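# Stack one keg centred upright on the other

## Task

Set one keg upright and centred on top of the second keg, so that it stays there with no robot supporting it; then open the gripper and move the arms away from the stack.

## Robot and tools

ROBOTS. Six identical i2rt Big YAM arms, named arm1 to arm6, each with six joints, a two-finger gripper and a wrist camera. A fixed room camera, cam_high, looks over the scene. Foot positions in metres in the shared scene frame, with the facing angle in degrees counter-clockwise from +x: arm1 (+0.42, +0.46, +0.76) facing -100; arm2 (+0.01, +0.47, +0.62) facing -81; arm3 (-0.44, +0.52, +0.66) facing -97; arm4 (-0.59, -0.23, +0.62) facing +57; arm5 (+0.02, -0.46, +0.71) facing +79; arm6 (+0.46, -0.52, +0.67) facing +105. The hand reaches roughly 1.0 m out from the joint1 axis.

FRAME. One scene frame for everything, with its origin on the floor and +z up. The hand point lies midway between the fingertips. The hand's z axis runs along the fingers, and its y axis is the direction the fingers open and close. With joint1 and joint6 at 0 and the hand level and pointing forward, the wrist camera rides on top of the hand and looks toward the fingertips.

JOINTS. All joint values are absolute targets, not offsets. Units are radians, and metres for the gripper. Ranges and done-tolerances: joint1_rad -2.879 to 2.879 (±0.045), turns the arm about its foot, positive is counter-clockwise seen from above, and 0 points along the foot's facing. joint2_rad 0 to 3.141 (±0.14), the shoulder: 0 leaves the upper arm roughly level and pointing back, and increasing it lifts the arm up and then forward. joint3_rad 0 to 3.019 (±0.09), the elbow: 0 is fully folded and increasing opens it. joint4_rad -1.692 to 1.57 (±0.055), hand pitch, positive tilts the fingers up. joint5_rad -1.57 to 1.57 (±0.03), sideways hand swing, positive toward the arm's right. joint6_rad -2.094 to 2.094 (±0.035), hand roll, positive is clockwise as seen from behind the hand. gripper_m 0 to 0.093 (±0.003), the gap between the fingertips. Each finger pad pushes with at most about 50 to 62 N, and some grippers are weaker. Joints move at different speeds, so the hand may sweep a wide path between two postures.

execute_actions. The argument actions is a list that holds a single action or is empty. The action is an object keyed by arm name (arm1 to arm6). Each arm holds one object, joints, which maps joint names to absolute targets. Arms you name start moving together, and each may finish at its own time. A joint or arm you leave out can keep pushing toward an earlier target. An unknown key or an out-of-range number rejects the whole call, and then nothing moves. The cameras argument is a list of camera names (arm1_cam_wrist to arm6_cam_wrist, cam_high, or all). If it is missing, null or ["all"], every camera is returned; [] returns none. An empty actions list only reports the state and images. The pictures line lists the cameras in the same order as the images.

wait: seconds, a number from 0 to 10. Nothing new is commanded, and the result matches an empty execute_actions call.

zoom_image: camera (one camera name) and region [x0, y0, x1, y1] in pixels, with the origin at the top left. The region can be at most 504 by 504 pixels, and it must come from that camera's latest full image. All images are 672x504.

finished_scene: scene, an integer 1 or 2. This ends the current scene for good, after the last command has been held, and reports whether the goal was met. Call it only once the top keg rests on its own.

RESULTS. joint_positions gives the current joint values. joint_status tells how each commanded motion ended. off_target means the joint stopped short and may still be pushing. contact_stop and time_out mean the joint holds where it came to rest. However, after time_out a joint can keep a nearby target and keep pressing; on_its_own lists it, and you can send its reported position to relieve the push. "joint command not followed", usually with a cause line, means the self- and arm-collision check blocked that arm's joint targets (its gripper target still runs). Those joints show not_followed and may be retried on later actions. In on_its_own, "held at" is the target a joint holds, not where it actually sits. Joint torques come in joint order with no gripper value; they carry an offset, a scale and noise, are nonzero even in free air, and friction can hide or fake a load. MOTOR HOT appears at 85 °C. At 100 °C an OVER-TEMPERATURE FAULT drops the arm, its joints read limit_stop_at_motor_heat, and you must resend the targets.

CAUTIONS. Two arms pressing hard against each other fails the run, and a hard hit between them can too. No state line reports contact between arms. The collision check ignores fingers, gripper housings and wrist cameras, and it can react too late. Arms do not stop when they touch something; they keep pushing, which heats the motors. Avoid dropping, slipping or slamming a keg, and avoid pushing hard. Loaded joints sag. A target very close to the current value may produce no motion. Loose objects can get brief outside nudges. Once the keg is in place, open the gripper and move the arms away.

Each tool is called after "Emit:" by a JSON object that holds its "api" and its "payload".

## Session

Emit:
{"api": "execute_actions", "payload": {"actions": []}}

Scene clock: 0.00 s.
Joint torques (N m, as the arm reports them, + toward a larger angle): no reading
arm1.joint_positions: joint1_rad=+0.356 joint2_rad=+0.559 joint3_rad=+1.366 joint4_rad=-1.345 joint5_rad=+0.091 joint6_rad=-0.411 gripper_m=+0.094
arm1.joint_status: not commanded
arm1.hand: x=+0.4489 y=+0.2415 z=+1.2926 quat_wxyz=(-0.271, -0.425, -0.762, +0.406) (m; scene frame)
arm2.joint_positions: joint1_rad=-0.267 joint2_rad=+0.618 joint3_rad=+1.471 joint4_rad=-1.477 joint5_rad=-0.141 joint6_rad=+0.293 gripper_m=+0.094
arm2.joint_status: not commanded
arm2.hand: x=+0.0117 y=+0.2677 z=+1.1691 quat_wxyz=(-0.390, -0.723, -0.516, +0.244) (m; scene frame)
arm3.joint_positions: joint1_rad=+0.165 joint2_rad=+0.618 joint3_rad=+1.464 joint4_rad=-1.231 joint5_rad=+0.201 joint6_rad=+0.487 gripper_m=+0.094
arm3.joint_status: not commanded
arm3.hand: x=-0.4660 y=+0.2910 z=+1.2616 quat_wxyz=(-0.441, -0.728, -0.390, +0.351) (m; scene frame)
arm4.joint_positions: joint1_rad=-0.416 joint2_rad=+0.547 joint3_rad=+1.331 joint4_rad=-1.403 joint5_rad=-0.039 joint6_rad=-0.504 gripper_m=+0.095
arm4.joint_status: not commanded
arm4.hand: x=-0.4206 y=-0.1098 z=+1.1327 quat_wxyz=(-0.455, +0.465, -0.759, -0.030) (m; scene frame)
arm5.joint_positions: joint1_rad=+0.286 joint2_rad=+0.617 joint3_rad=+1.450 joint4_rad=-1.174 joint5_rad=+0.244 joint6_rad=+0.094 gripper_m=+0.094
arm5.joint_status: not commanded
arm5.hand: x=+0.0303 y=-0.2196 z=+1.3139 quat_wxyz=(-0.444, +0.529, -0.619, -0.376) (m; scene frame)
arm6.joint_positions: joint1_rad=-0.117 joint2_rad=+0.543 joint3_rad=+1.341 joint4_rad=-1.526 joint5_rad=-0.193 joint6_rad=+0.499 gripper_m=+0.094
arm6.joint_status: not commanded
arm6.hand: x=+0.4006 y=-0.3479 z=+1.1692 quat_wxyz=(-0.103, +0.554, -0.720, -0.405) (m; scene frame)
pictures: arm1_cam_wrist, arm2_cam_wrist, arm3_cam_wrist, arm4_cam_wrist, arm5_cam_wrist, arm6_cam_wrist, cam_high
Images, in order (width x height): arm1_cam_wrist 672x504, arm2_cam_wrist 672x504, arm3_cam_wrist 672x504, arm4_cam_wrist 672x504, arm5_cam_wrist 672x504, arm6_cam_wrist 672x504, cam_high 672x504.

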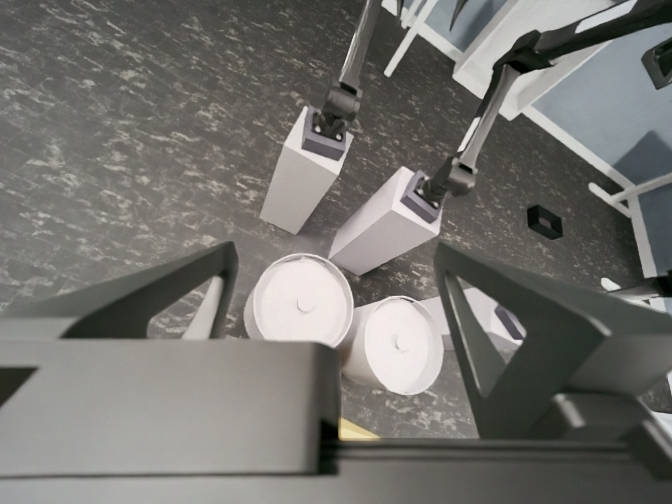

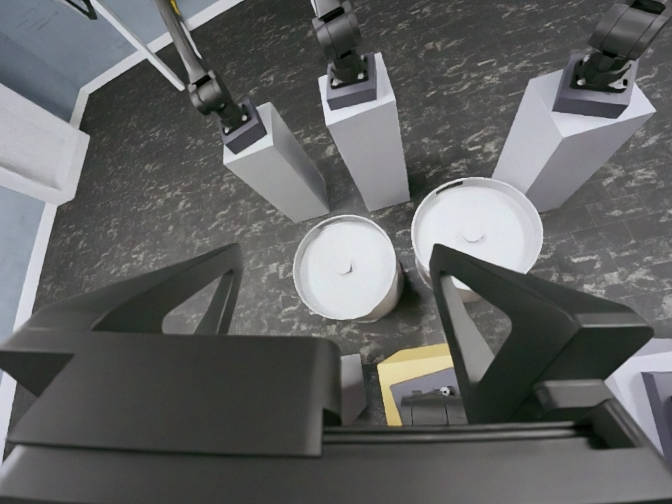

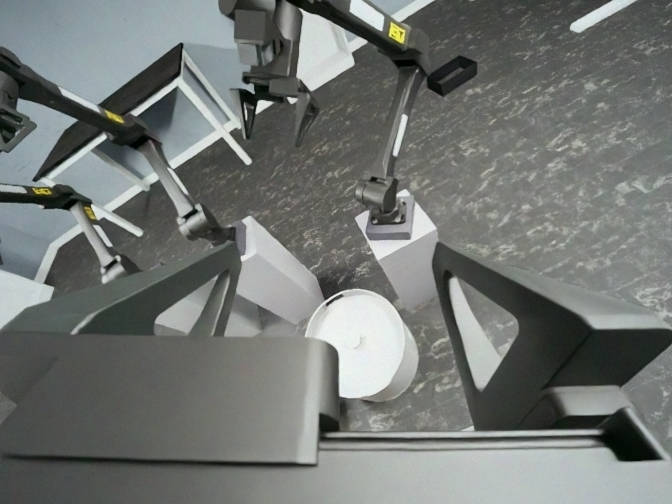

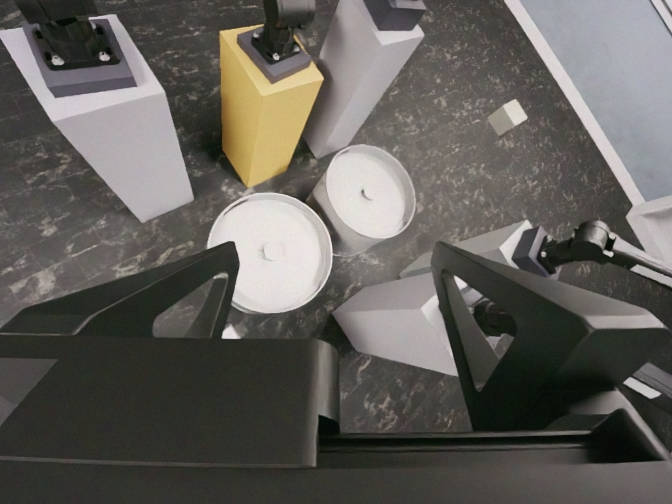

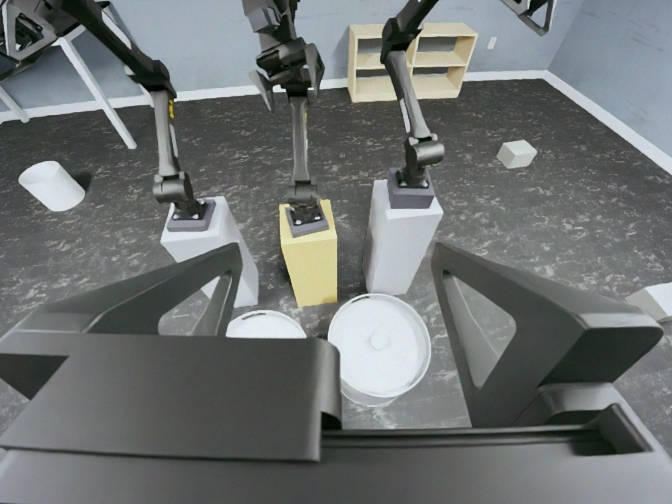

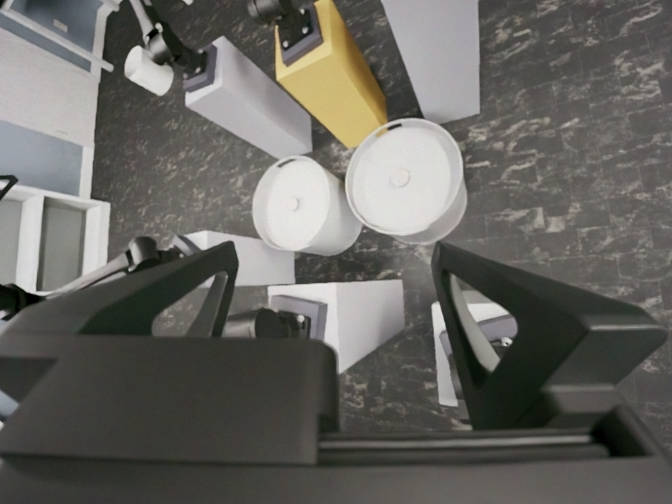

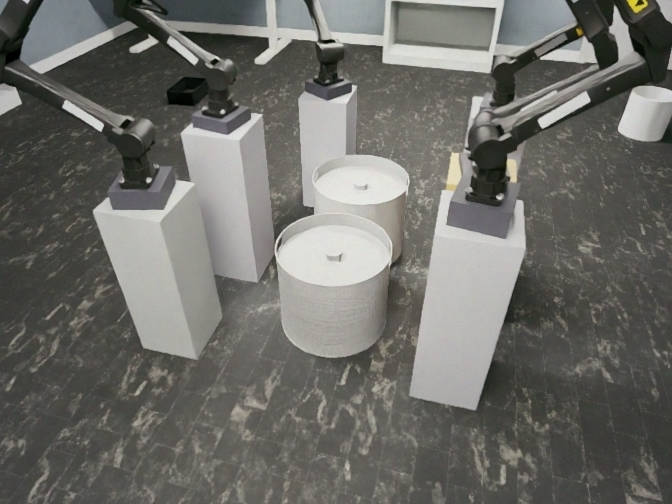

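Emit:
{"api": "execute_actions", "payload": {"actions": [{"arm2":{"joints":{"joint1_rad":-0.63,"joint2_rad":1.5,"joint3_rad":1.3,"joint4_rad":-1.37,"joint5_rad":0,"joint6_rad":0}},"arm5":{"joints":{"joint1_rad":-0.28,"joint2_rad":1.9,"joint3_rad":1.5,"joint4_rad":-1.17,"joint5_rad":0,"joint6_rad":0}},"arm1":{"joints":{"joint1_rad":1.2,"joint2_rad":0.3,"joint3_rad":0.6,"joint4_rad":0,"joint5_rad":0,"joint6_rad":0}},"arm3":{"joints":{"joint1_rad":-1.0,"joint2_rad":0.6,"joint3_rad":1.9,"joint4_rad":0.3,"joint5_rad":0,"joint6_rad":0}},"arm4":{"joints":{"joint1_rad":0.8,"joint4_rad":0,"joint5_rad":0,"joint6_rad":0}},"arm6":{"joints":{"joint1_rad":-0.8,"joint2_rad":1.5,"joint3_rad":2.8,"joint4_rad":-1.3,"joint5_rad":0,"joint6_rad":0}}}], "cameras": ["arm2_cam_wrist","arm5_cam_wrist","cam_high"]}}

Emit:
{"api": "zoom_image", "payload": {"camera": "cam_high", "region": [250,130,450,370]}}

Scene clock: 24.40 s.
Joint torques (N m, as the arm reports them, + toward a larger angle): arm1=[-1.17  2.07 12.13  2.65 -0.08  0.18] | arm2=[  1.51 -15.05   9.18   1.04   0.01  -0.31] | arm3=[-0.42  9.89  1.69 -0.13 -0.11 -0.21] | arm4=[1.37 3.57 9.21 1.53 0.07 0.21] | arm5=[  1.34 -15.83   8.56   0.41  -0.08  -0.05] | arm6=[-1.1  -5.52  4.81  3.13  0.12  0.05]
arm1.joint_positions: joint1_rad=+1.192 joint2_rad=+0.304 joint3_rad=+0.593 joint4_rad=-0.014 joint5_rad=+0.002 joint6_rad=-0.014 gripper_m=+0.094
arm1.joint_status: all done
arm1.hand: x=+0.6664 y=+0.3055 z=+1.2369 quat_wxyz=(-0.763, -0.163, -0.587, +0.217) (m; scene frame)
arm2.joint_positions: joint1_rad=-0.629 joint2_rad=+1.510 joint3_rad=+1.288 joint4_rad=-1.382 joint5_rad=-0.001 joint6_rad=+0.014 gripper_m=+0.094
arm2.joint_status: all done
arm2.hand: x=-0.1868 y=+0.0868 z=+0.8025 quat_wxyz=(+0.007, -0.857, -0.515, -0.013) (m; scene frame)
arm3.joint_positions: joint1_rad=-0.988 joint2_rad=+0.585 joint3_rad=+1.904 joint4_rad=+0.293 joint5_rad=+0.003 joint6_rad=+0.010 gripper_m=+0.094
arm3.joint_status: all done
arm3.hand: x=-0.2864 y=+0.5999 z=+1.6722 quat_wxyz=(-0.230, +0.020, +0.008, +0.973) (m; scene frame)
arm4.joint_positions: joint1_rad=+0.791 joint2_rad=+0.547 joint3_rad=+1.331 joint4_rad=-0.017 joint5_rad=-0.001 joint6_rad=-0.016 gripper_m=+0.095
arm4.joint_status: all done
arm4.hand: x=-0.6256 y=-0.0454 z=+1.4459 quat_wxyz=(-0.584, +0.308, -0.247, -0.710) (m; scene frame)
arm5.joint_positions: joint1_rad=-0.284 joint2_rad=+1.906 joint3_rad=+1.480 joint4_rad=-1.172 joint5_rad=+0.002 joint6_rad=+0.008 gripper_m=+0.094
arm5.joint_status: all done
arm5.hand: x=+0.2693 y=+0.0318 z=+0.7709 quat_wxyz=(+0.007, +0.520, -0.854, +0.012) (m; scene frame)
arm6.joint_positions: joint1_rad=-0.800 joint2_rad=+1.489 joint3_rad=+2.794 joint4_rad=-1.322 joint5_rad=-0.002 joint6_rad=+0.016 gripper_m=+0.094
arm6.joint_status: all done
arm6.hand: x=+0.6649 y=-0.1736 z=+1.5512 quat_wxyz=(-0.606, +0.349, -0.621, -0.355) (m; scene frame)
pictures: arm2_cam_wrist, arm5_cam_wrist, cam_high
Images, in order (width x height): arm2_cam_wrist 672x504, arm5_cam_wrist 672x504, cam_high 672x504.

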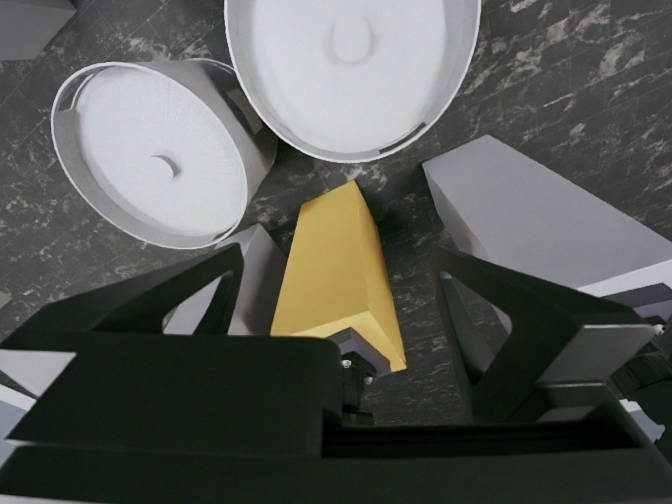

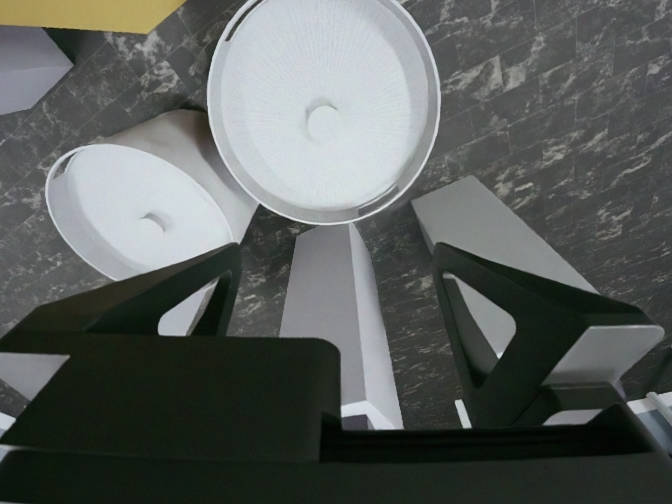

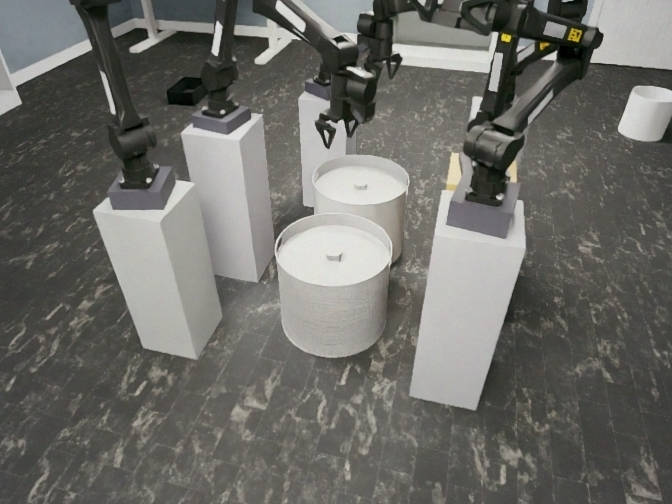

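Region (250, 130, 450, 370) of cam_high's 672x504 image, scaled by 2.100, with more detail than that image has.

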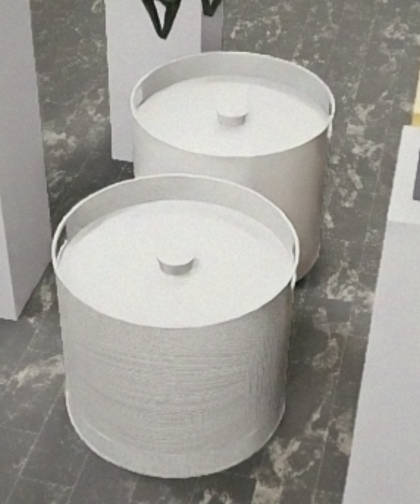

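Emit:
{"api": "execute_actions", "payload": {"actions": [{"arm2":{"joints":{"joint3_rad":0.687,"joint4_rad":-0.6,"joint6_rad":-0.866}},"arm5":{"joints":{"joint1_rad":-0.475,"joint3_rad":0.765,"joint4_rad":-0.3,"joint6_rad":0.904}},"arm1":{"joints":{"joint1_rad":0.7,"joint2_rad":0.6,"joint3_rad":1.9}}}], "cameras": []}}

Emit:
{"api": "execute_actions", "payload": {"actions": [{"arm2":{"joints":{"joint1_rad":0.548,"joint2_rad":2.012,"joint4_rad":-0.246}},"arm5":{"joints":{"joint2_rad":2.312,"joint4_rad":-0.024}}}], "cameras": ["arm2_cam_wrist","arm5_cam_wrist","cam_high"]}}

Scene clock: 93.23 s.
Joint torques (N m, as the arm reports them, + toward a larger angle): arm1=[-2.34  7.57  2.96 -0.03 -0.03  0.18] | arm2=[  0.83 -11.23   6.38   1.19  -0.09  -0.26] | arm3=[-0.01  9.68  1.64 -0.03 -0.09 -0.16] | arm4=[1.3  3.59 9.17 1.57 0.06 0.21] | arm5=[  1.53 -10.67   3.97   1.13  -0.01   0.06] | arm6=[-1.09 -5.36  4.81  3.13  0.12  0.05]
arm1.joint_positions: joint1_rad=+0.709 joint2_rad=+0.607 joint3_rad=+1.899 joint4_rad=+0.003 joint5_rad=+0.000 joint6_rad=-0.013 gripper_m=+0.094
arm1.joint_status: all done
arm1.hand: x=+0.3877 y=+0.5123 z=+1.7643 quat_wxyz=(-0.859, -0.071, -0.127, +0.492) (m; scene frame)
arm2.joint_positions: joint1_rad=-0.629 joint2_rad=+1.507 joint3_rad=+0.682 joint4_rad=-0.618 joint5_rad=-0.001 joint6_rad=-0.851 gripper_m=+0.094
arm2.joint_status: all done
arm2.hand: x=-0.1527 y=+0.1533 z=+0.6075 quat_wxyz=(-0.009, -0.561, -0.826, +0.065) (m; scene frame)
arm3.joint_positions: joint1_rad=-0.988 joint2_rad=+0.585 joint3_rad=+1.904 joint4_rad=+0.293 joint5_rad=+0.003 joint6_rad=+0.010 gripper_m=+0.094
arm3.joint_status: not commanded
arm3.hand: x=-0.2864 y=+0.5999 z=+1.6722 quat_wxyz=(-0.230, +0.020, +0.008, +0.973) (m; scene frame)
arm4.joint_positions: joint1_rad=+0.791 joint2_rad=+0.547 joint3_rad=+1.331 joint4_rad=-0.017 joint5_rad=-0.001 joint6_rad=-0.016 gripper_m=+0.095
arm4.joint_status: not commanded
arm4.hand: x=-0.6256 y=-0.0454 z=+1.4459 quat_wxyz=(-0.584, +0.308, -0.247, -0.710) (m; scene frame)
arm5.joint_positions: joint1_rad=-0.481 joint2_rad=+1.900 joint3_rad=+0.760 joint4_rad=-0.312 joint5_rad=+0.002 joint6_rad=+0.896 gripper_m=+0.094
arm5.joint_status: all done
arm5.hand: x=+0.2672 y=-0.1486 z=+0.5847 quat_wxyz=(-0.043, +0.005, -0.998, -0.044) (m; scene frame)
arm6.joint_positions: joint1_rad=-0.800 joint2_rad=+1.489 joint3_rad=+2.794 joint4_rad=-1.322 joint5_rad=-0.002 joint6_rad=+0.016 gripper_m=+0.094
arm6.joint_status: not commanded
arm6.hand: x=+0.6649 y=-0.1736 z=+1.5512 quat_wxyz=(-0.606, +0.349, -0.621, -0.355) (m; scene frame)
pictures: none
No camera images: the call's "cameras" was empty. Leave "cameras" out to get every camera's image.

Scene clock: 94.80 s.
Joint torques (N m, as the arm reports them, + toward a larger angle): arm1=[-2.32  7.9   2.89 -0.14 -0.03  0.17] | arm2=[  1.03 -13.21   2.56   0.88  -0.06  -0.28] | arm3=[-0.56 10.09  1.75  0.08 -0.11 -0.14] | arm4=[1.33 3.68 9.2  1.5  0.07 0.21] | arm5=[  1.55 -12.05   0.47   0.73  -0.01   0.08] | arm6=[-1.11 -5.36  4.8   3.12  0.12  0.05]
arm1.joint_positions: joint1_rad=+0.709 joint2_rad=+0.607 joint3_rad=+1.899 joint4_rad=+0.003 joint5_rad=+0.000 joint6_rad=-0.013 gripper_m=+0.094
arm1.joint_status: not commanded
arm1.hand: x=+0.3877 y=+0.5123 z=+1.7643 quat_wxyz=(-0.859, -0.071, -0.127, +0.492) (m; scene frame)
arm2.joint_positions: joint1_rad=+0.549 joint2_rad=+2.017 joint3_rad=+0.682 joint4_rad=-0.259 joint5_rad=-0.001 joint6_rad=-0.853 gripper_m=+0.094
arm2.joint_status: all done
arm2.hand: x=+0.2234 y=+0.2180 z=+0.4442 quat_wxyz=(+0.008, -0.007, -1.000, -0.008) (m; scene frame)
arm3.joint_positions: joint1_rad=-0.988 joint2_rad=+0.585 joint3_rad=+1.904 joint4_rad=+0.293 joint5_rad=+0.003 joint6_rad=+0.010 gripper_m=+0.094
arm3.joint_status: not commanded
arm3.hand: x=-0.2864 y=+0.5999 z=+1.6722 quat_wxyz=(-0.230, +0.020, +0.008, +0.973) (m; scene frame)
arm4.joint_positions: joint1_rad=+0.791 joint2_rad=+0.547 joint3_rad=+1.331 joint4_rad=-0.017 joint5_rad=-0.001 joint6_rad=-0.016 gripper_m=+0.095
arm4.joint_status: not commanded
arm4.hand: x=-0.6256 y=-0.0454 z=+1.4459 quat_wxyz=(-0.584, +0.308, -0.247, -0.710) (m; scene frame)
arm5.joint_positions: joint1_rad=-0.481 joint2_rad=+2.326 joint3_rad=+0.760 joint4_rad=-0.034 joint5_rad=+0.002 joint6_rad=+0.896 gripper_m=+0.094
arm5.joint_status: all done
arm5.hand: x=+0.2249 y=-0.2051 z=+0.4407 quat_wxyz=(+0.002, +0.004, -1.000, +0.013) (m; scene frame)
arm6.joint_positions: joint1_rad=-0.800 joint2_rad=+1.489 joint3_rad=+2.794 joint4_rad=-1.322 joint5_rad=-0.002 joint6_rad=+0.016 gripper_m=+0.094
arm6.joint_status: not commanded
arm6.hand: x=+0.6649 y=-0.1736 z=+1.5512 quat_wxyz=(-0.606, +0.349, -0.621, -0.355) (m; scene frame)
pictures: arm2_cam_wrist, arm5_cam_wrist, cam_high
Images, in order (width x height): arm2_cam_wrist 672x504, arm5_cam_wrist 672x504, cam_high 672x504.

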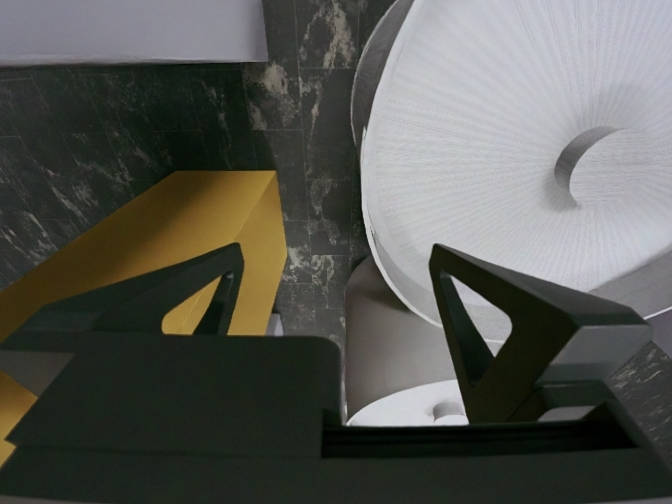

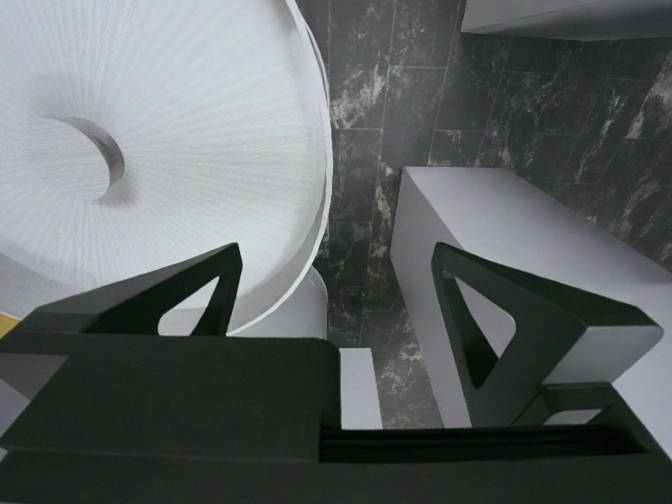

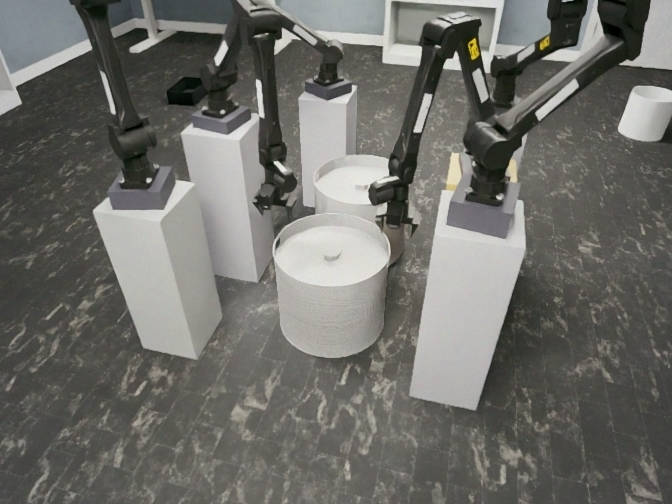

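Emit:
{"api": "execute_actions", "payload": {"actions": [{"arm2":{"joints":{"joint1_rad":0.555,"joint2_rad":2.25,"joint3_rad":0.815,"joint4_rad":-0.125}},"arm5":{"joints":{"joint1_rad":-0.52,"joint2_rad":2.53,"joint3_rad":0.895,"joint4_rad":0.075,"joint6_rad":0.85}}}], "cameras": []}}

Emit:
{"api": "execute_actions", "payload": {"actions": [{"arm2":{"joints":{"joint2_rad":2.409,"joint3_rad":0.88,"joint4_rad":-0.03}},"arm5":{"joints":{"joint2_rad":2.675,"joint3_rad":0.988,"joint4_rad":0.13}}}], "cameras": ["arm2_cam_wrist","arm5_cam_wrist","cam_high"]}}

Scene clock: 111.73 s.
Joint torques (N m, as the arm reports them, + toward a larger angle): arm1=[-2.3   7.94  2.82 -0.13 -0.03  0.18] | arm2=[  1.42 -16.68   1.5    0.94  -0.13  -0.33] | arm3=[-0.48  9.49  1.69  0.07 -0.16 -0.16] | arm4=[1.29 3.38 9.17 1.53 0.07 0.21] | arm5=[  0.46 -12.4   -0.12   0.56  -0.01  -0.06] | arm6=[-1.08 -5.35  4.8   3.13  0.12  0.05]
arm1.joint_positions: joint1_rad=+0.709 joint2_rad=+0.607 joint3_rad=+1.899 joint4_rad=+0.003 joint5_rad=+0.000 joint6_rad=-0.013 gripper_m=+0.094
arm1.joint_status: not commanded
arm1.hand: x=+0.3877 y=+0.5123 z=+1.7643 quat_wxyz=(-0.859, -0.071, -0.127, +0.492) (m; scene frame)
arm2.joint_positions: joint1_rad=+0.549 joint2_rad=+2.259 joint3_rad=+0.812 joint4_rad=-0.135 joint5_rad=-0.001 joint6_rad=-0.853 gripper_m=+0.094
arm2.joint_status: all done
arm2.hand: x=+0.2422 y=+0.1957 z=+0.3736 quat_wxyz=(+0.004, -0.007, -1.000, -0.003) (m; scene frame)
arm3.joint_positions: joint1_rad=-0.988 joint2_rad=+0.585 joint3_rad=+1.904 joint4_rad=+0.293 joint5_rad=+0.003 joint6_rad=+0.010 gripper_m=+0.094
arm3.joint_status: not commanded
arm3.hand: x=-0.2864 y=+0.5999 z=+1.6722 quat_wxyz=(-0.230, +0.020, +0.008, +0.973) (m; scene frame)
arm4.joint_positions: joint1_rad=+0.791 joint2_rad=+0.547 joint3_rad=+1.331 joint4_rad=-0.017 joint5_rad=-0.001 joint6_rad=-0.016 gripper_m=+0.095
arm4.joint_status: not commanded
arm4.hand: x=-0.6256 y=-0.0454 z=+1.4459 quat_wxyz=(-0.584, +0.308, -0.247, -0.710) (m; scene frame)
arm5.joint_positions: joint1_rad=-0.514 joint2_rad=+2.536 joint3_rad=+0.891 joint4_rad=+0.074 joint5_rad=+0.002 joint6_rad=+0.859 gripper_m=+0.094
arm5.joint_status: all done
arm5.hand: x=+0.2457 y=-0.1981 z=+0.3725 quat_wxyz=(-0.007, +0.007, -1.000, +0.002) (m; scene frame)
arm6.joint_positions: joint1_rad=-0.800 joint2_rad=+1.489 joint3_rad=+2.794 joint4_rad=-1.322 joint5_rad=-0.002 joint6_rad=+0.016 gripper_m=+0.094
arm6.joint_status: not commanded
arm6.hand: x=+0.6649 y=-0.1736 z=+1.5512 quat_wxyz=(-0.606, +0.349, -0.621, -0.355) (m; scene frame)
pictures: none
No camera images: the call's "cameras" was empty. Leave "cameras" out to get every camera's image.

Scene clock: 112.70 s.
Joint torques (N m, as the arm reports them, + toward a larger angle): arm1=[-2.32  7.96  2.83 -0.12 -0.03  0.18] | arm2=[  2.03 -16.54   0.75   0.86  -0.1   -0.28] | arm3=[-0.28  9.71  1.64 -0.13 -0.13 -0.19] | arm4=[1.32 3.55 9.21 1.56 0.07 0.21] | arm5=[  0.42 -12.32  -0.55   0.49   0.    -0.04] | arm6=[-1.09 -5.32  4.8   3.12  0.12  0.05]
arm1.joint_positions: joint1_rad=+0.709 joint2_rad=+0.607 joint3_rad=+1.899 joint4_rad=+0.003 joint5_rad=+0.000 joint6_rad=-0.013 gripper_m=+0.094
arm1.joint_status: not commanded
arm1.hand: x=+0.3877 y=+0.5123 z=+1.7643 quat_wxyz=(-0.859, -0.071, -0.127, +0.492) (m; scene frame)
arm2.joint_positions: joint1_rad=+0.549 joint2_rad=+2.419 joint3_rad=+0.878 joint4_rad=-0.042 joint5_rad=-0.001 joint6_rad=-0.853 gripper_m=+0.094
arm2.joint_status: all done
arm2.hand: x=+0.2421 y=+0.1957 z=+0.3210 quat_wxyz=(+0.004, -0.007, -1.000, -0.004) (m; scene frame)
arm3.joint_positions: joint1_rad=-0.988 joint2_rad=+0.585 joint3_rad=+1.904 joint4_rad=+0.293 joint5_rad=+0.003 joint6_rad=+0.010 gripper_m=+0.094
arm3.joint_status: not commanded
arm3.hand: x=-0.2864 y=+0.5999 z=+1.6722 quat_wxyz=(-0.230, +0.020, +0.008, +0.973) (m; scene frame)
arm4.joint_positions: joint1_rad=+0.791 joint2_rad=+0.547 joint3_rad=+1.331 joint4_rad=-0.017 joint5_rad=-0.001 joint6_rad=-0.016 gripper_m=+0.095
arm4.joint_status: not commanded
arm4.hand: x=-0.6256 y=-0.0454 z=+1.4459 quat_wxyz=(-0.584, +0.308, -0.247, -0.710) (m; scene frame)
arm5.joint_positions: joint1_rad=-0.514 joint2_rad=+2.675 joint3_rad=+0.986 joint4_rad=+0.127 joint5_rad=+0.002 joint6_rad=+0.857 gripper_m=+0.094
arm5.joint_status: all done
arm5.hand: x=+0.2489 y=-0.1951 z=+0.3242 quat_wxyz=(-0.010, +0.007, -1.000, -0.002) (m; scene frame)
arm6.joint_positions: joint1_rad=-0.800 joint2_rad=+1.489 joint3_rad=+2.794 joint4_rad=-1.322 joint5_rad=-0.002 joint6_rad=+0.016 gripper_m=+0.094
arm6.joint_status: not commanded
arm6.hand: x=+0.6649 y=-0.1736 z=+1.5512 quat_wxyz=(-0.606, +0.349, -0.621, -0.355) (m; scene frame)
pictures: arm2_cam_wrist, arm5_cam_wrist, cam_high
Images, in order (width x height): arm2_cam_wrist 672x504, arm5_cam_wrist 672x504, cam_high 672x504.

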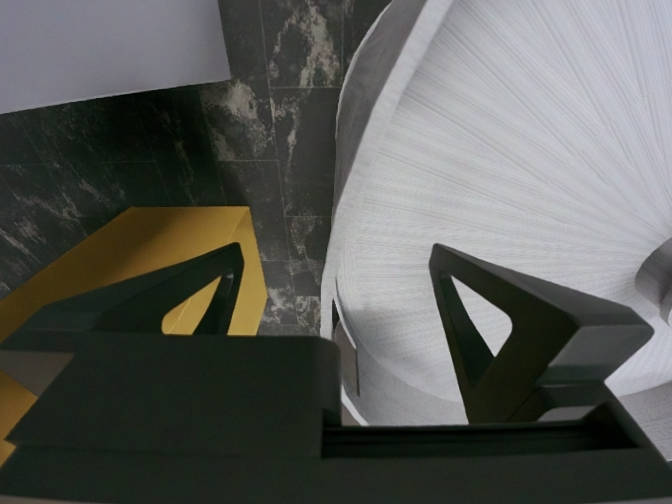

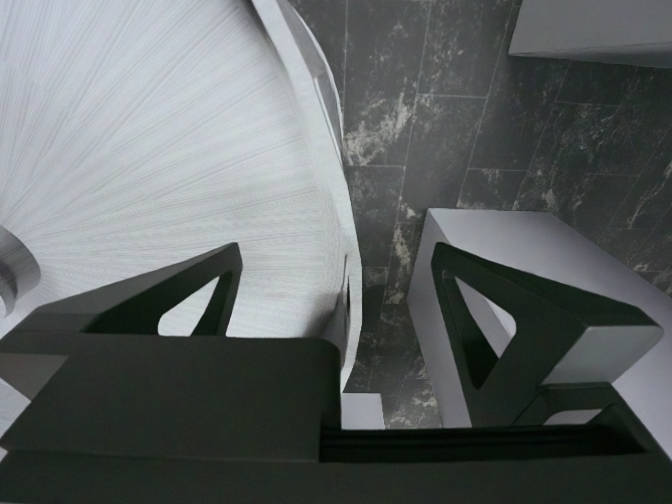

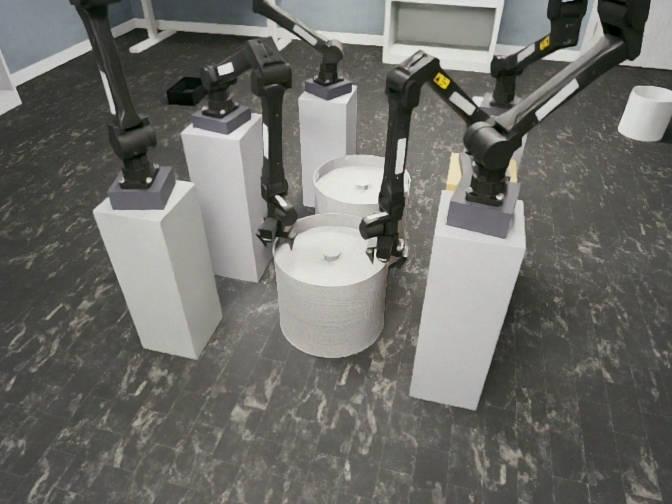

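Grip and test-lift.

Emit:
{"api": "execute_actions", "payload": {"actions": [{"arm2":{"joints":{"gripper_m":0}},"arm5":{"joints":{"gripper_m":0,"joint3_rad":0.972}}}], "cameras": []}}

Emit:
{"api": "execute_actions", "payload": {"actions": [{"arm2":{"joints":{"joint2_rad":2.25,"joint3_rad":0.805,"joint4_rad":-0.125}},"arm5":{"joints":{"joint2_rad":2.52,"joint3_rad":0.88,"joint4_rad":0.075}}}], "cameras": ["arm2_cam_wrist","arm5_cam_wrist","cam_high"]}}

Scene clock: 120.47 s.
Joint torques (N m, as the arm reports them, + toward a larger angle): arm1=[-2.33  7.91  2.83 -0.14 -0.03  0.18] | arm2=[  1.4  -16.95   1.03   1.07   0.05  -0.41] | arm3=[-0.35 10.07  1.7   0.14 -0.16 -0.2 ] | arm4=[1.21 3.51 9.21 1.58 0.06 0.22] | arm5=[  0.55 -12.26  -0.92   0.49  -0.07  -0.04] | arm6=[-1.1  -5.33  4.81  3.12  0.12  0.05]
arm1.joint_positions: joint1_rad=+0.709 joint2_rad=+0.607 joint3_rad=+1.899 joint4_rad=+0.003 joint5_rad=+0.000 joint6_rad=-0.013 gripper_m=+0.094
arm1.joint_status: not commanded
arm1.hand: x=+0.3877 y=+0.5123 z=+1.7643 quat_wxyz=(-0.859, -0.071, -0.127, +0.492) (m; scene frame)
arm2.joint_positions: joint1_rad=+0.551 joint2_rad=+2.419 joint3_rad=+0.873 joint4_rad=-0.042 joint5_rad=-0.004 joint6_rad=-0.842 gripper_m=+0.001
arm2.joint_status: all done
arm2.hand: x=+0.2412 y=+0.1985 z=+0.3210 quat_wxyz=(+0.004, -0.011, -1.000, -0.006) (m; scene frame)
arm3.joint_positions: joint1_rad=-0.988 joint2_rad=+0.585 joint3_rad=+1.904 joint4_rad=+0.293 joint5_rad=+0.003 joint6_rad=+0.010 gripper_m=+0.094
arm3.joint_status: not commanded
arm3.hand: x=-0.2864 y=+0.5999 z=+1.6722 quat_wxyz=(-0.230, +0.020, +0.008, +0.973) (m; scene frame)
arm4.joint_positions: joint1_rad=+0.791 joint2_rad=+0.547 joint3_rad=+1.331 joint4_rad=-0.017 joint5_rad=-0.001 joint6_rad=-0.016 gripper_m=+0.095
arm4.joint_status: not commanded
arm4.hand: x=-0.6256 y=-0.0454 z=+1.4459 quat_wxyz=(-0.584, +0.308, -0.247, -0.710) (m; scene frame)
arm5.joint_positions: joint1_rad=-0.515 joint2_rad=+2.675 joint3_rad=+0.973 joint4_rad=+0.127 joint5_rad=+0.004 joint6_rad=+0.857 gripper_m=+0.001
arm5.joint_status: all done
arm5.hand: x=+0.2444 y=-0.2017 z=+0.3246 quat_wxyz=(-0.006, +0.007, -1.000, +0.004) (m; scene frame)
arm6.joint_positions: joint1_rad=-0.800 joint2_rad=+1.489 joint3_rad=+2.794 joint4_rad=-1.322 joint5_rad=-0.002 joint6_rad=+0.016 gripper_m=+0.094
arm6.joint_status: not commanded
arm6.hand: x=+0.6649 y=-0.1736 z=+1.5512 quat_wxyz=(-0.606, +0.349, -0.621, -0.355) (m; scene frame)
pictures: none
No camera images: the call's "cameras" was empty. Leave "cameras" out to get every camera's image.

Scene clock: 122.43 s.
Joint torques (N m, as the arm reports them, + toward a larger angle): arm1=[-2.35  7.91  2.84 -0.13 -0.02  0.18] | arm2=[  1.73 -32.59  -4.2   -1.69  -0.6   -0.32] | arm3=[-0.33  9.85  1.52 -0.07 -0.11 -0.22] | arm4=[1.21 3.49 9.14 1.53 0.06 0.2 ] | arm5=[  0.6  -21.62  -6.63  -1.63   0.54  -0.03] | arm6=[-1.11 -5.36  4.8   3.12  0.12  0.05]
arm1.joint_positions: joint1_rad=+0.709 joint2_rad=+0.607 joint3_rad=+1.899 joint4_rad=+0.003 joint5_rad=+0.000 joint6_rad=-0.013 gripper_m=+0.094
arm1.joint_status: not commanded
arm1.hand: x=+0.3877 y=+0.5123 z=+1.7643 quat_wxyz=(-0.859, -0.071, -0.127, +0.492) (m; scene frame)
arm2.joint_positions: joint1_rad=+0.550 joint2_rad=+2.410 joint3_rad=+0.867 joint4_rad=-0.063 joint5_rad=+0.013 joint6_rad=-0.845 gripper_m=+0.001
arm2.joint_status: joint2_rad time_out (moved -0.009 of -0.169); joint4_rad time_out (moved -0.021 of -0.083); the others done
arm2.on_its_own: joint2_rad reads +2.410 and still pushes toward +2.250 since a time_out; joint4_rad reads -0.063 and still pushes toward -0.125 since a time_out
arm2.hand: x=+0.2353 y=+0.2003 z=+0.3241 quat_wxyz=(+0.017, -0.010, -1.000, -0.008) (m; scene frame)
arm3.joint_positions: joint1_rad=-0.988 joint2_rad=+0.585 joint3_rad=+1.904 joint4_rad=+0.293 joint5_rad=+0.003 joint6_rad=+0.010 gripper_m=+0.094
arm3.joint_status: not commanded
arm3.hand: x=-0.2864 y=+0.5999 z=+1.6722 quat_wxyz=(-0.230, +0.020, +0.008, +0.973) (m; scene frame)
arm4.joint_positions: joint1_rad=+0.791 joint2_rad=+0.547 joint3_rad=+1.331 joint4_rad=-0.017 joint5_rad=-0.001 joint6_rad=-0.016 gripper_m=+0.095
arm4.joint_status: not commanded
arm4.hand: x=-0.6256 y=-0.0454 z=+1.4459 quat_wxyz=(-0.584, +0.308, -0.247, -0.710) (m; scene frame)
arm5.joint_positions: joint1_rad=-0.515 joint2_rad=+2.670 joint3_rad=+0.969 joint4_rad=+0.122 joint5_rad=-0.012 joint6_rad=+0.856 gripper_m=+0.001
arm5.joint_status: joint2_rad time_out (moved -0.005 of -0.155); the others done
arm5.on_its_own: joint2_rad reads +2.670 and still pushes toward +2.520 since a time_out
arm5.hand: x=+0.2414 y=-0.2010 z=+0.3265 quat_wxyz=(+0.001, +0.008, -1.000, +0.000) (m; scene frame)
arm6.joint_positions: joint1_rad=-0.800 joint2_rad=+1.489 joint3_rad=+2.794 joint4_rad=-1.322 joint5_rad=-0.002 joint6_rad=+0.016 gripper_m=+0.094
arm6.joint_status: not commanded
arm6.hand: x=+0.6649 y=-0.1736 z=+1.5512 quat_wxyz=(-0.606, +0.349, -0.621, -0.355) (m; scene frame)
pictures: arm2_cam_wrist, arm5_cam_wrist, cam_high
Images, in order (width x height): arm2_cam_wrist 672x504, arm5_cam_wrist 672x504, cam_high 672x504.

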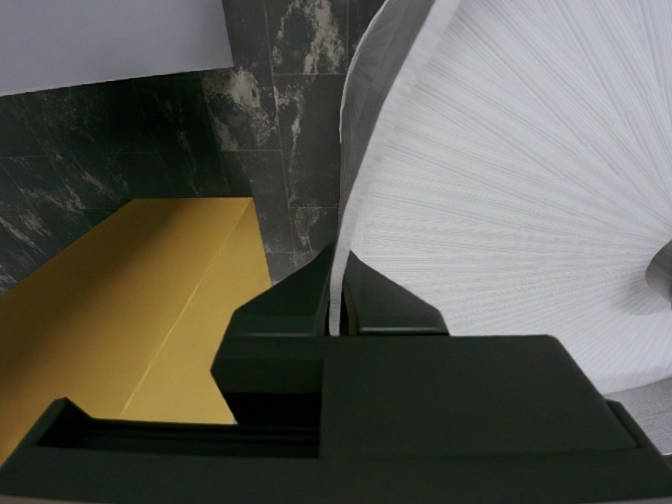

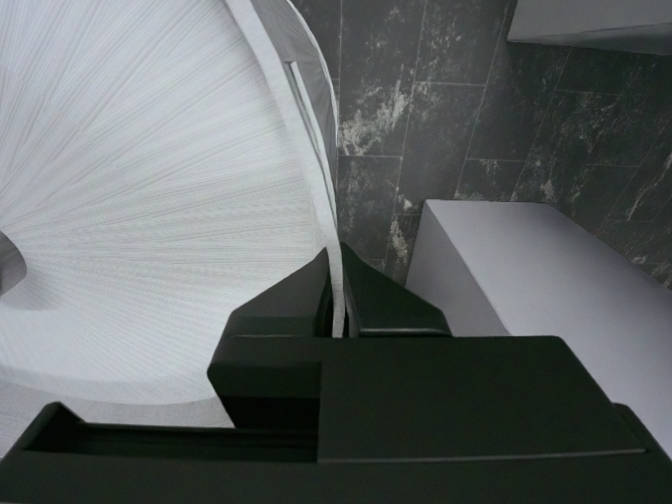

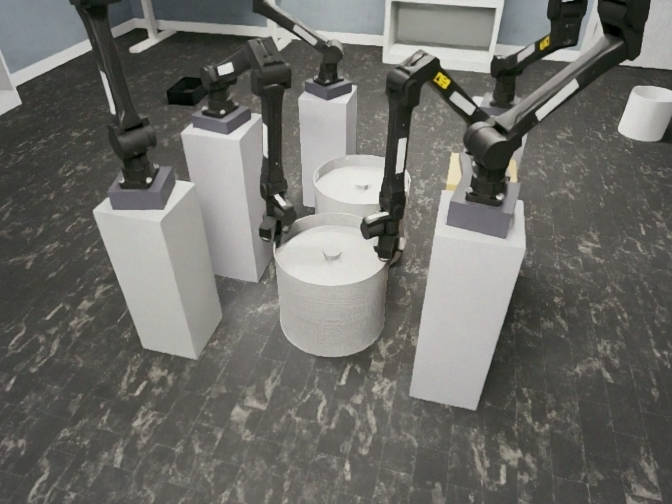

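Emit:
{"api": "execute_actions", "payload": {"actions": [{"arm2":{"joints":{"joint2_rad":2.1,"joint3_rad":0.85,"joint4_rad":-0.07}},"arm5":{"joints":{"joint2_rad":2.37,"joint3_rad":0.92,"joint4_rad":0.11}}}], "cameras": ["cam_high"]}}

Scene clock: 130.07 s.
Joint torques (N m, as the arm reports them, + toward a larger angle): arm1=[-2.31  7.94  2.83 -0.14 -0.02  0.18] | arm2=[  1.35 -39.41   2.47   0.38  -0.12  -0.42] | arm3=[-0.08  9.46  1.69 -0.01 -0.09 -0.22] | arm4=[1.42 3.42 9.2  1.54 0.07 0.21] | arm5=[  0.92 -27.68  -1.99   0.35  -0.09  -0.01] | arm6=[-1.09 -5.38  4.79  3.12  0.12  0.05]
arm1.joint_positions: joint1_rad=+0.709 joint2_rad=+0.607 joint3_rad=+1.899 joint4_rad=+0.003 joint5_rad=+0.000 joint6_rad=-0.013 gripper_m=+0.094
arm1.joint_status: not commanded
arm1.hand: x=+0.3877 y=+0.5123 z=+1.7643 quat_wxyz=(-0.859, -0.071, -0.127, +0.492) (m; scene frame)
arm2.joint_positions: joint1_rad=+0.552 joint2_rad=+2.327 joint3_rad=+0.828 joint4_rad=-0.069 joint5_rad=+0.000 joint6_rad=-0.842 gripper_m=+0.002
arm2.joint_status: joint2_rad time_out (moved -0.083 of -0.310); the others done
arm2.on_its_own: joint2_rad reads +2.327 and still pushes toward +2.100 since a time_out
arm2.hand: x=+0.2426 y=+0.1963 z=+0.3512 quat_wxyz=(+0.000, -0.011, -1.000, +0.002) (m; scene frame)
arm3.joint_positions: joint1_rad=-0.988 joint2_rad=+0.585 joint3_rad=+1.904 joint4_rad=+0.293 joint5_rad=+0.003 joint6_rad=+0.010 gripper_m=+0.094
arm3.joint_status: not commanded
arm3.hand: x=-0.2864 y=+0.5999 z=+1.6722 quat_wxyz=(-0.230, +0.020, +0.008, +0.973) (m; scene frame)
arm4.joint_positions: joint1_rad=+0.791 joint2_rad=+0.547 joint3_rad=+1.331 joint4_rad=-0.017 joint5_rad=-0.001 joint6_rad=-0.016 gripper_m=+0.095
arm4.joint_status: not commanded
arm4.hand: x=-0.6256 y=-0.0454 z=+1.4459 quat_wxyz=(-0.584, +0.308, -0.247, -0.710) (m; scene frame)
arm5.joint_positions: joint1_rad=-0.517 joint2_rad=+2.617 joint3_rad=+0.940 joint4_rad=+0.111 joint5_rad=+0.004 joint6_rad=+0.853 gripper_m=+0.002
arm5.joint_status: joint2_rad time_out (moved -0.053 of -0.300); the others done
arm5.on_its_own: joint2_rad reads +2.617 and still pushes toward +2.370 since a time_out
arm5.hand: x=+0.2478 y=-0.1986 z=+0.3448 quat_wxyz=(-0.009, +0.008, -1.000, +0.001) (m; scene frame)
arm6.joint_positions: joint1_rad=-0.800 joint2_rad=+1.489 joint3_rad=+2.794 joint4_rad=-1.322 joint5_rad=-0.002 joint6_rad=+0.016 gripper_m=+0.094
arm6.joint_status: not commanded
arm6.hand: x=+0.6649 y=-0.1736 z=+1.5512 quat_wxyz=(-0.606, +0.349, -0.621, -0.355) (m; scene frame)
pictures: cam_high
Images, in order (width x height): cam_high 672x504.

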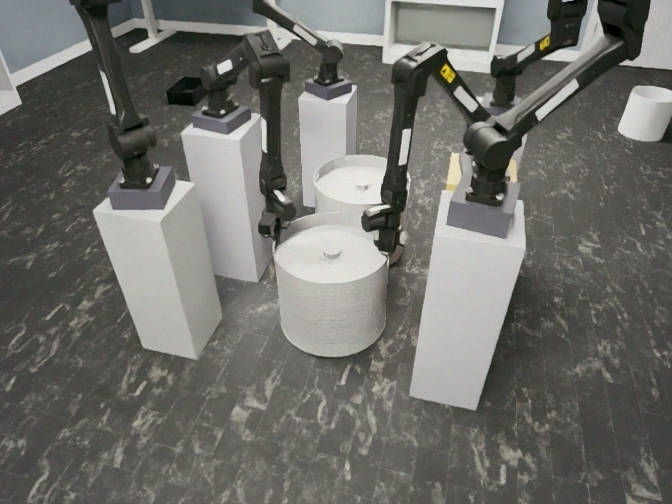

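It lifts (≈0.23 rad sag). Set down to plan without heating.

Emit:
{"api": "execute_actions", "payload": {"actions": [{"arm2":{"joints":{"joint2_rad":2.4,"joint3_rad":0.873,"joint4_rad":-0.04}},"arm5":{"joints":{"joint2_rad":2.665,"joint3_rad":0.972,"joint4_rad":0.127}}}], "cameras": ["arm2_cam_wrist"]}}

Scene clock: 136.37 s.
Joint torques (N m, as the arm reports them, + toward a larger angle): arm1=[-2.32  7.91  2.84 -0.13 -0.02  0.17] | arm2=[  1.11 -12.98   2.95   1.4    0.09  -0.41] | arm3=[-1.18 10.03  1.63 -0.16 -0.15 -0.21] | arm4=[1.27 3.41 9.23 1.54 0.07 0.2 ] | arm5=[  0.67 -10.99  -0.39   1.1    0.06   0.12] | arm6=[-1.08 -5.37  4.8   3.12  0.12  0.05]
arm1.joint_positions: joint1_rad=+0.709 joint2_rad=+0.607 joint3_rad=+1.899 joint4_rad=+0.003 joint5_rad=+0.000 joint6_rad=-0.013 gripper_m=+0.094
arm1.joint_status: not commanded
arm1.hand: x=+0.3877 y=+0.5123 z=+1.7643 quat_wxyz=(-0.859, -0.071, -0.127, +0.492) (m; scene frame)
arm2.joint_positions: joint1_rad=+0.561 joint2_rad=+2.379 joint3_rad=+0.842 joint4_rad=-0.064 joint5_rad=-0.005 joint6_rad=-0.844 gripper_m=+0.002
arm2.joint_status: all done
arm2.hand: x=+0.2389 y=+0.2070 z=+0.3343 quat_wxyz=(+0.008, -0.005, -1.000, -0.012) (m; scene frame)
arm3.joint_positions: joint1_rad=-0.988 joint2_rad=+0.585 joint3_rad=+1.904 joint4_rad=+0.293 joint5_rad=+0.003 joint6_rad=+0.010 gripper_m=+0.094
arm3.joint_status: not commanded
arm3.hand: x=-0.2864 y=+0.5999 z=+1.6722 quat_wxyz=(-0.230, +0.020, +0.008, +0.973) (m; scene frame)
arm4.joint_positions: joint1_rad=+0.791 joint2_rad=+0.547 joint3_rad=+1.331 joint4_rad=-0.017 joint5_rad=-0.001 joint6_rad=-0.016 gripper_m=+0.095
arm4.joint_status: not commanded
arm4.hand: x=-0.6256 y=-0.0454 z=+1.4459 quat_wxyz=(-0.584, +0.308, -0.247, -0.710) (m; scene frame)
arm5.joint_positions: joint1_rad=-0.519 joint2_rad=+2.641 joint3_rad=+0.970 joint4_rad=+0.113 joint5_rad=+0.000 joint6_rad=+0.838 gripper_m=+0.002
arm5.joint_status: all done
arm5.hand: x=+0.2521 y=-0.1931 z=+0.3359 quat_wxyz=(-0.010, +0.015, -1.000, -0.004) (m; scene frame)
arm6.joint_positions: joint1_rad=-0.800 joint2_rad=+1.489 joint3_rad=+2.794 joint4_rad=-1.322 joint5_rad=-0.002 joint6_rad=+0.016 gripper_m=+0.094
arm6.joint_status: not commanded
arm6.hand: x=+0.6649 y=-0.1736 z=+1.5512 quat_wxyz=(-0.606, +0.349, -0.621, -0.355) (m; scene frame)
pictures: arm2_cam_wrist
Images, in order (width x height): arm2_cam_wrist 672x504.

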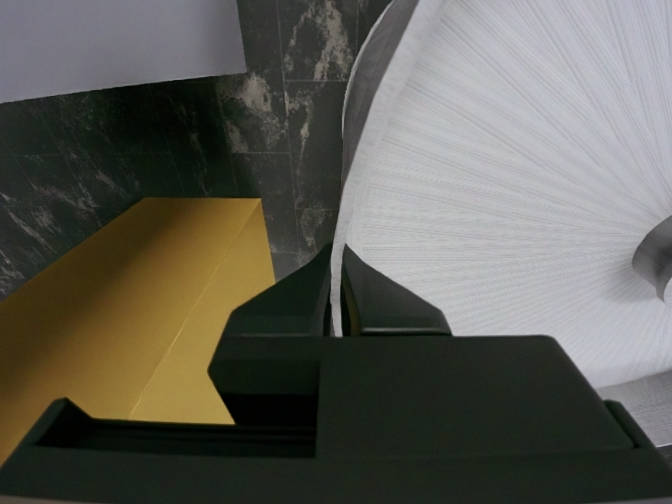

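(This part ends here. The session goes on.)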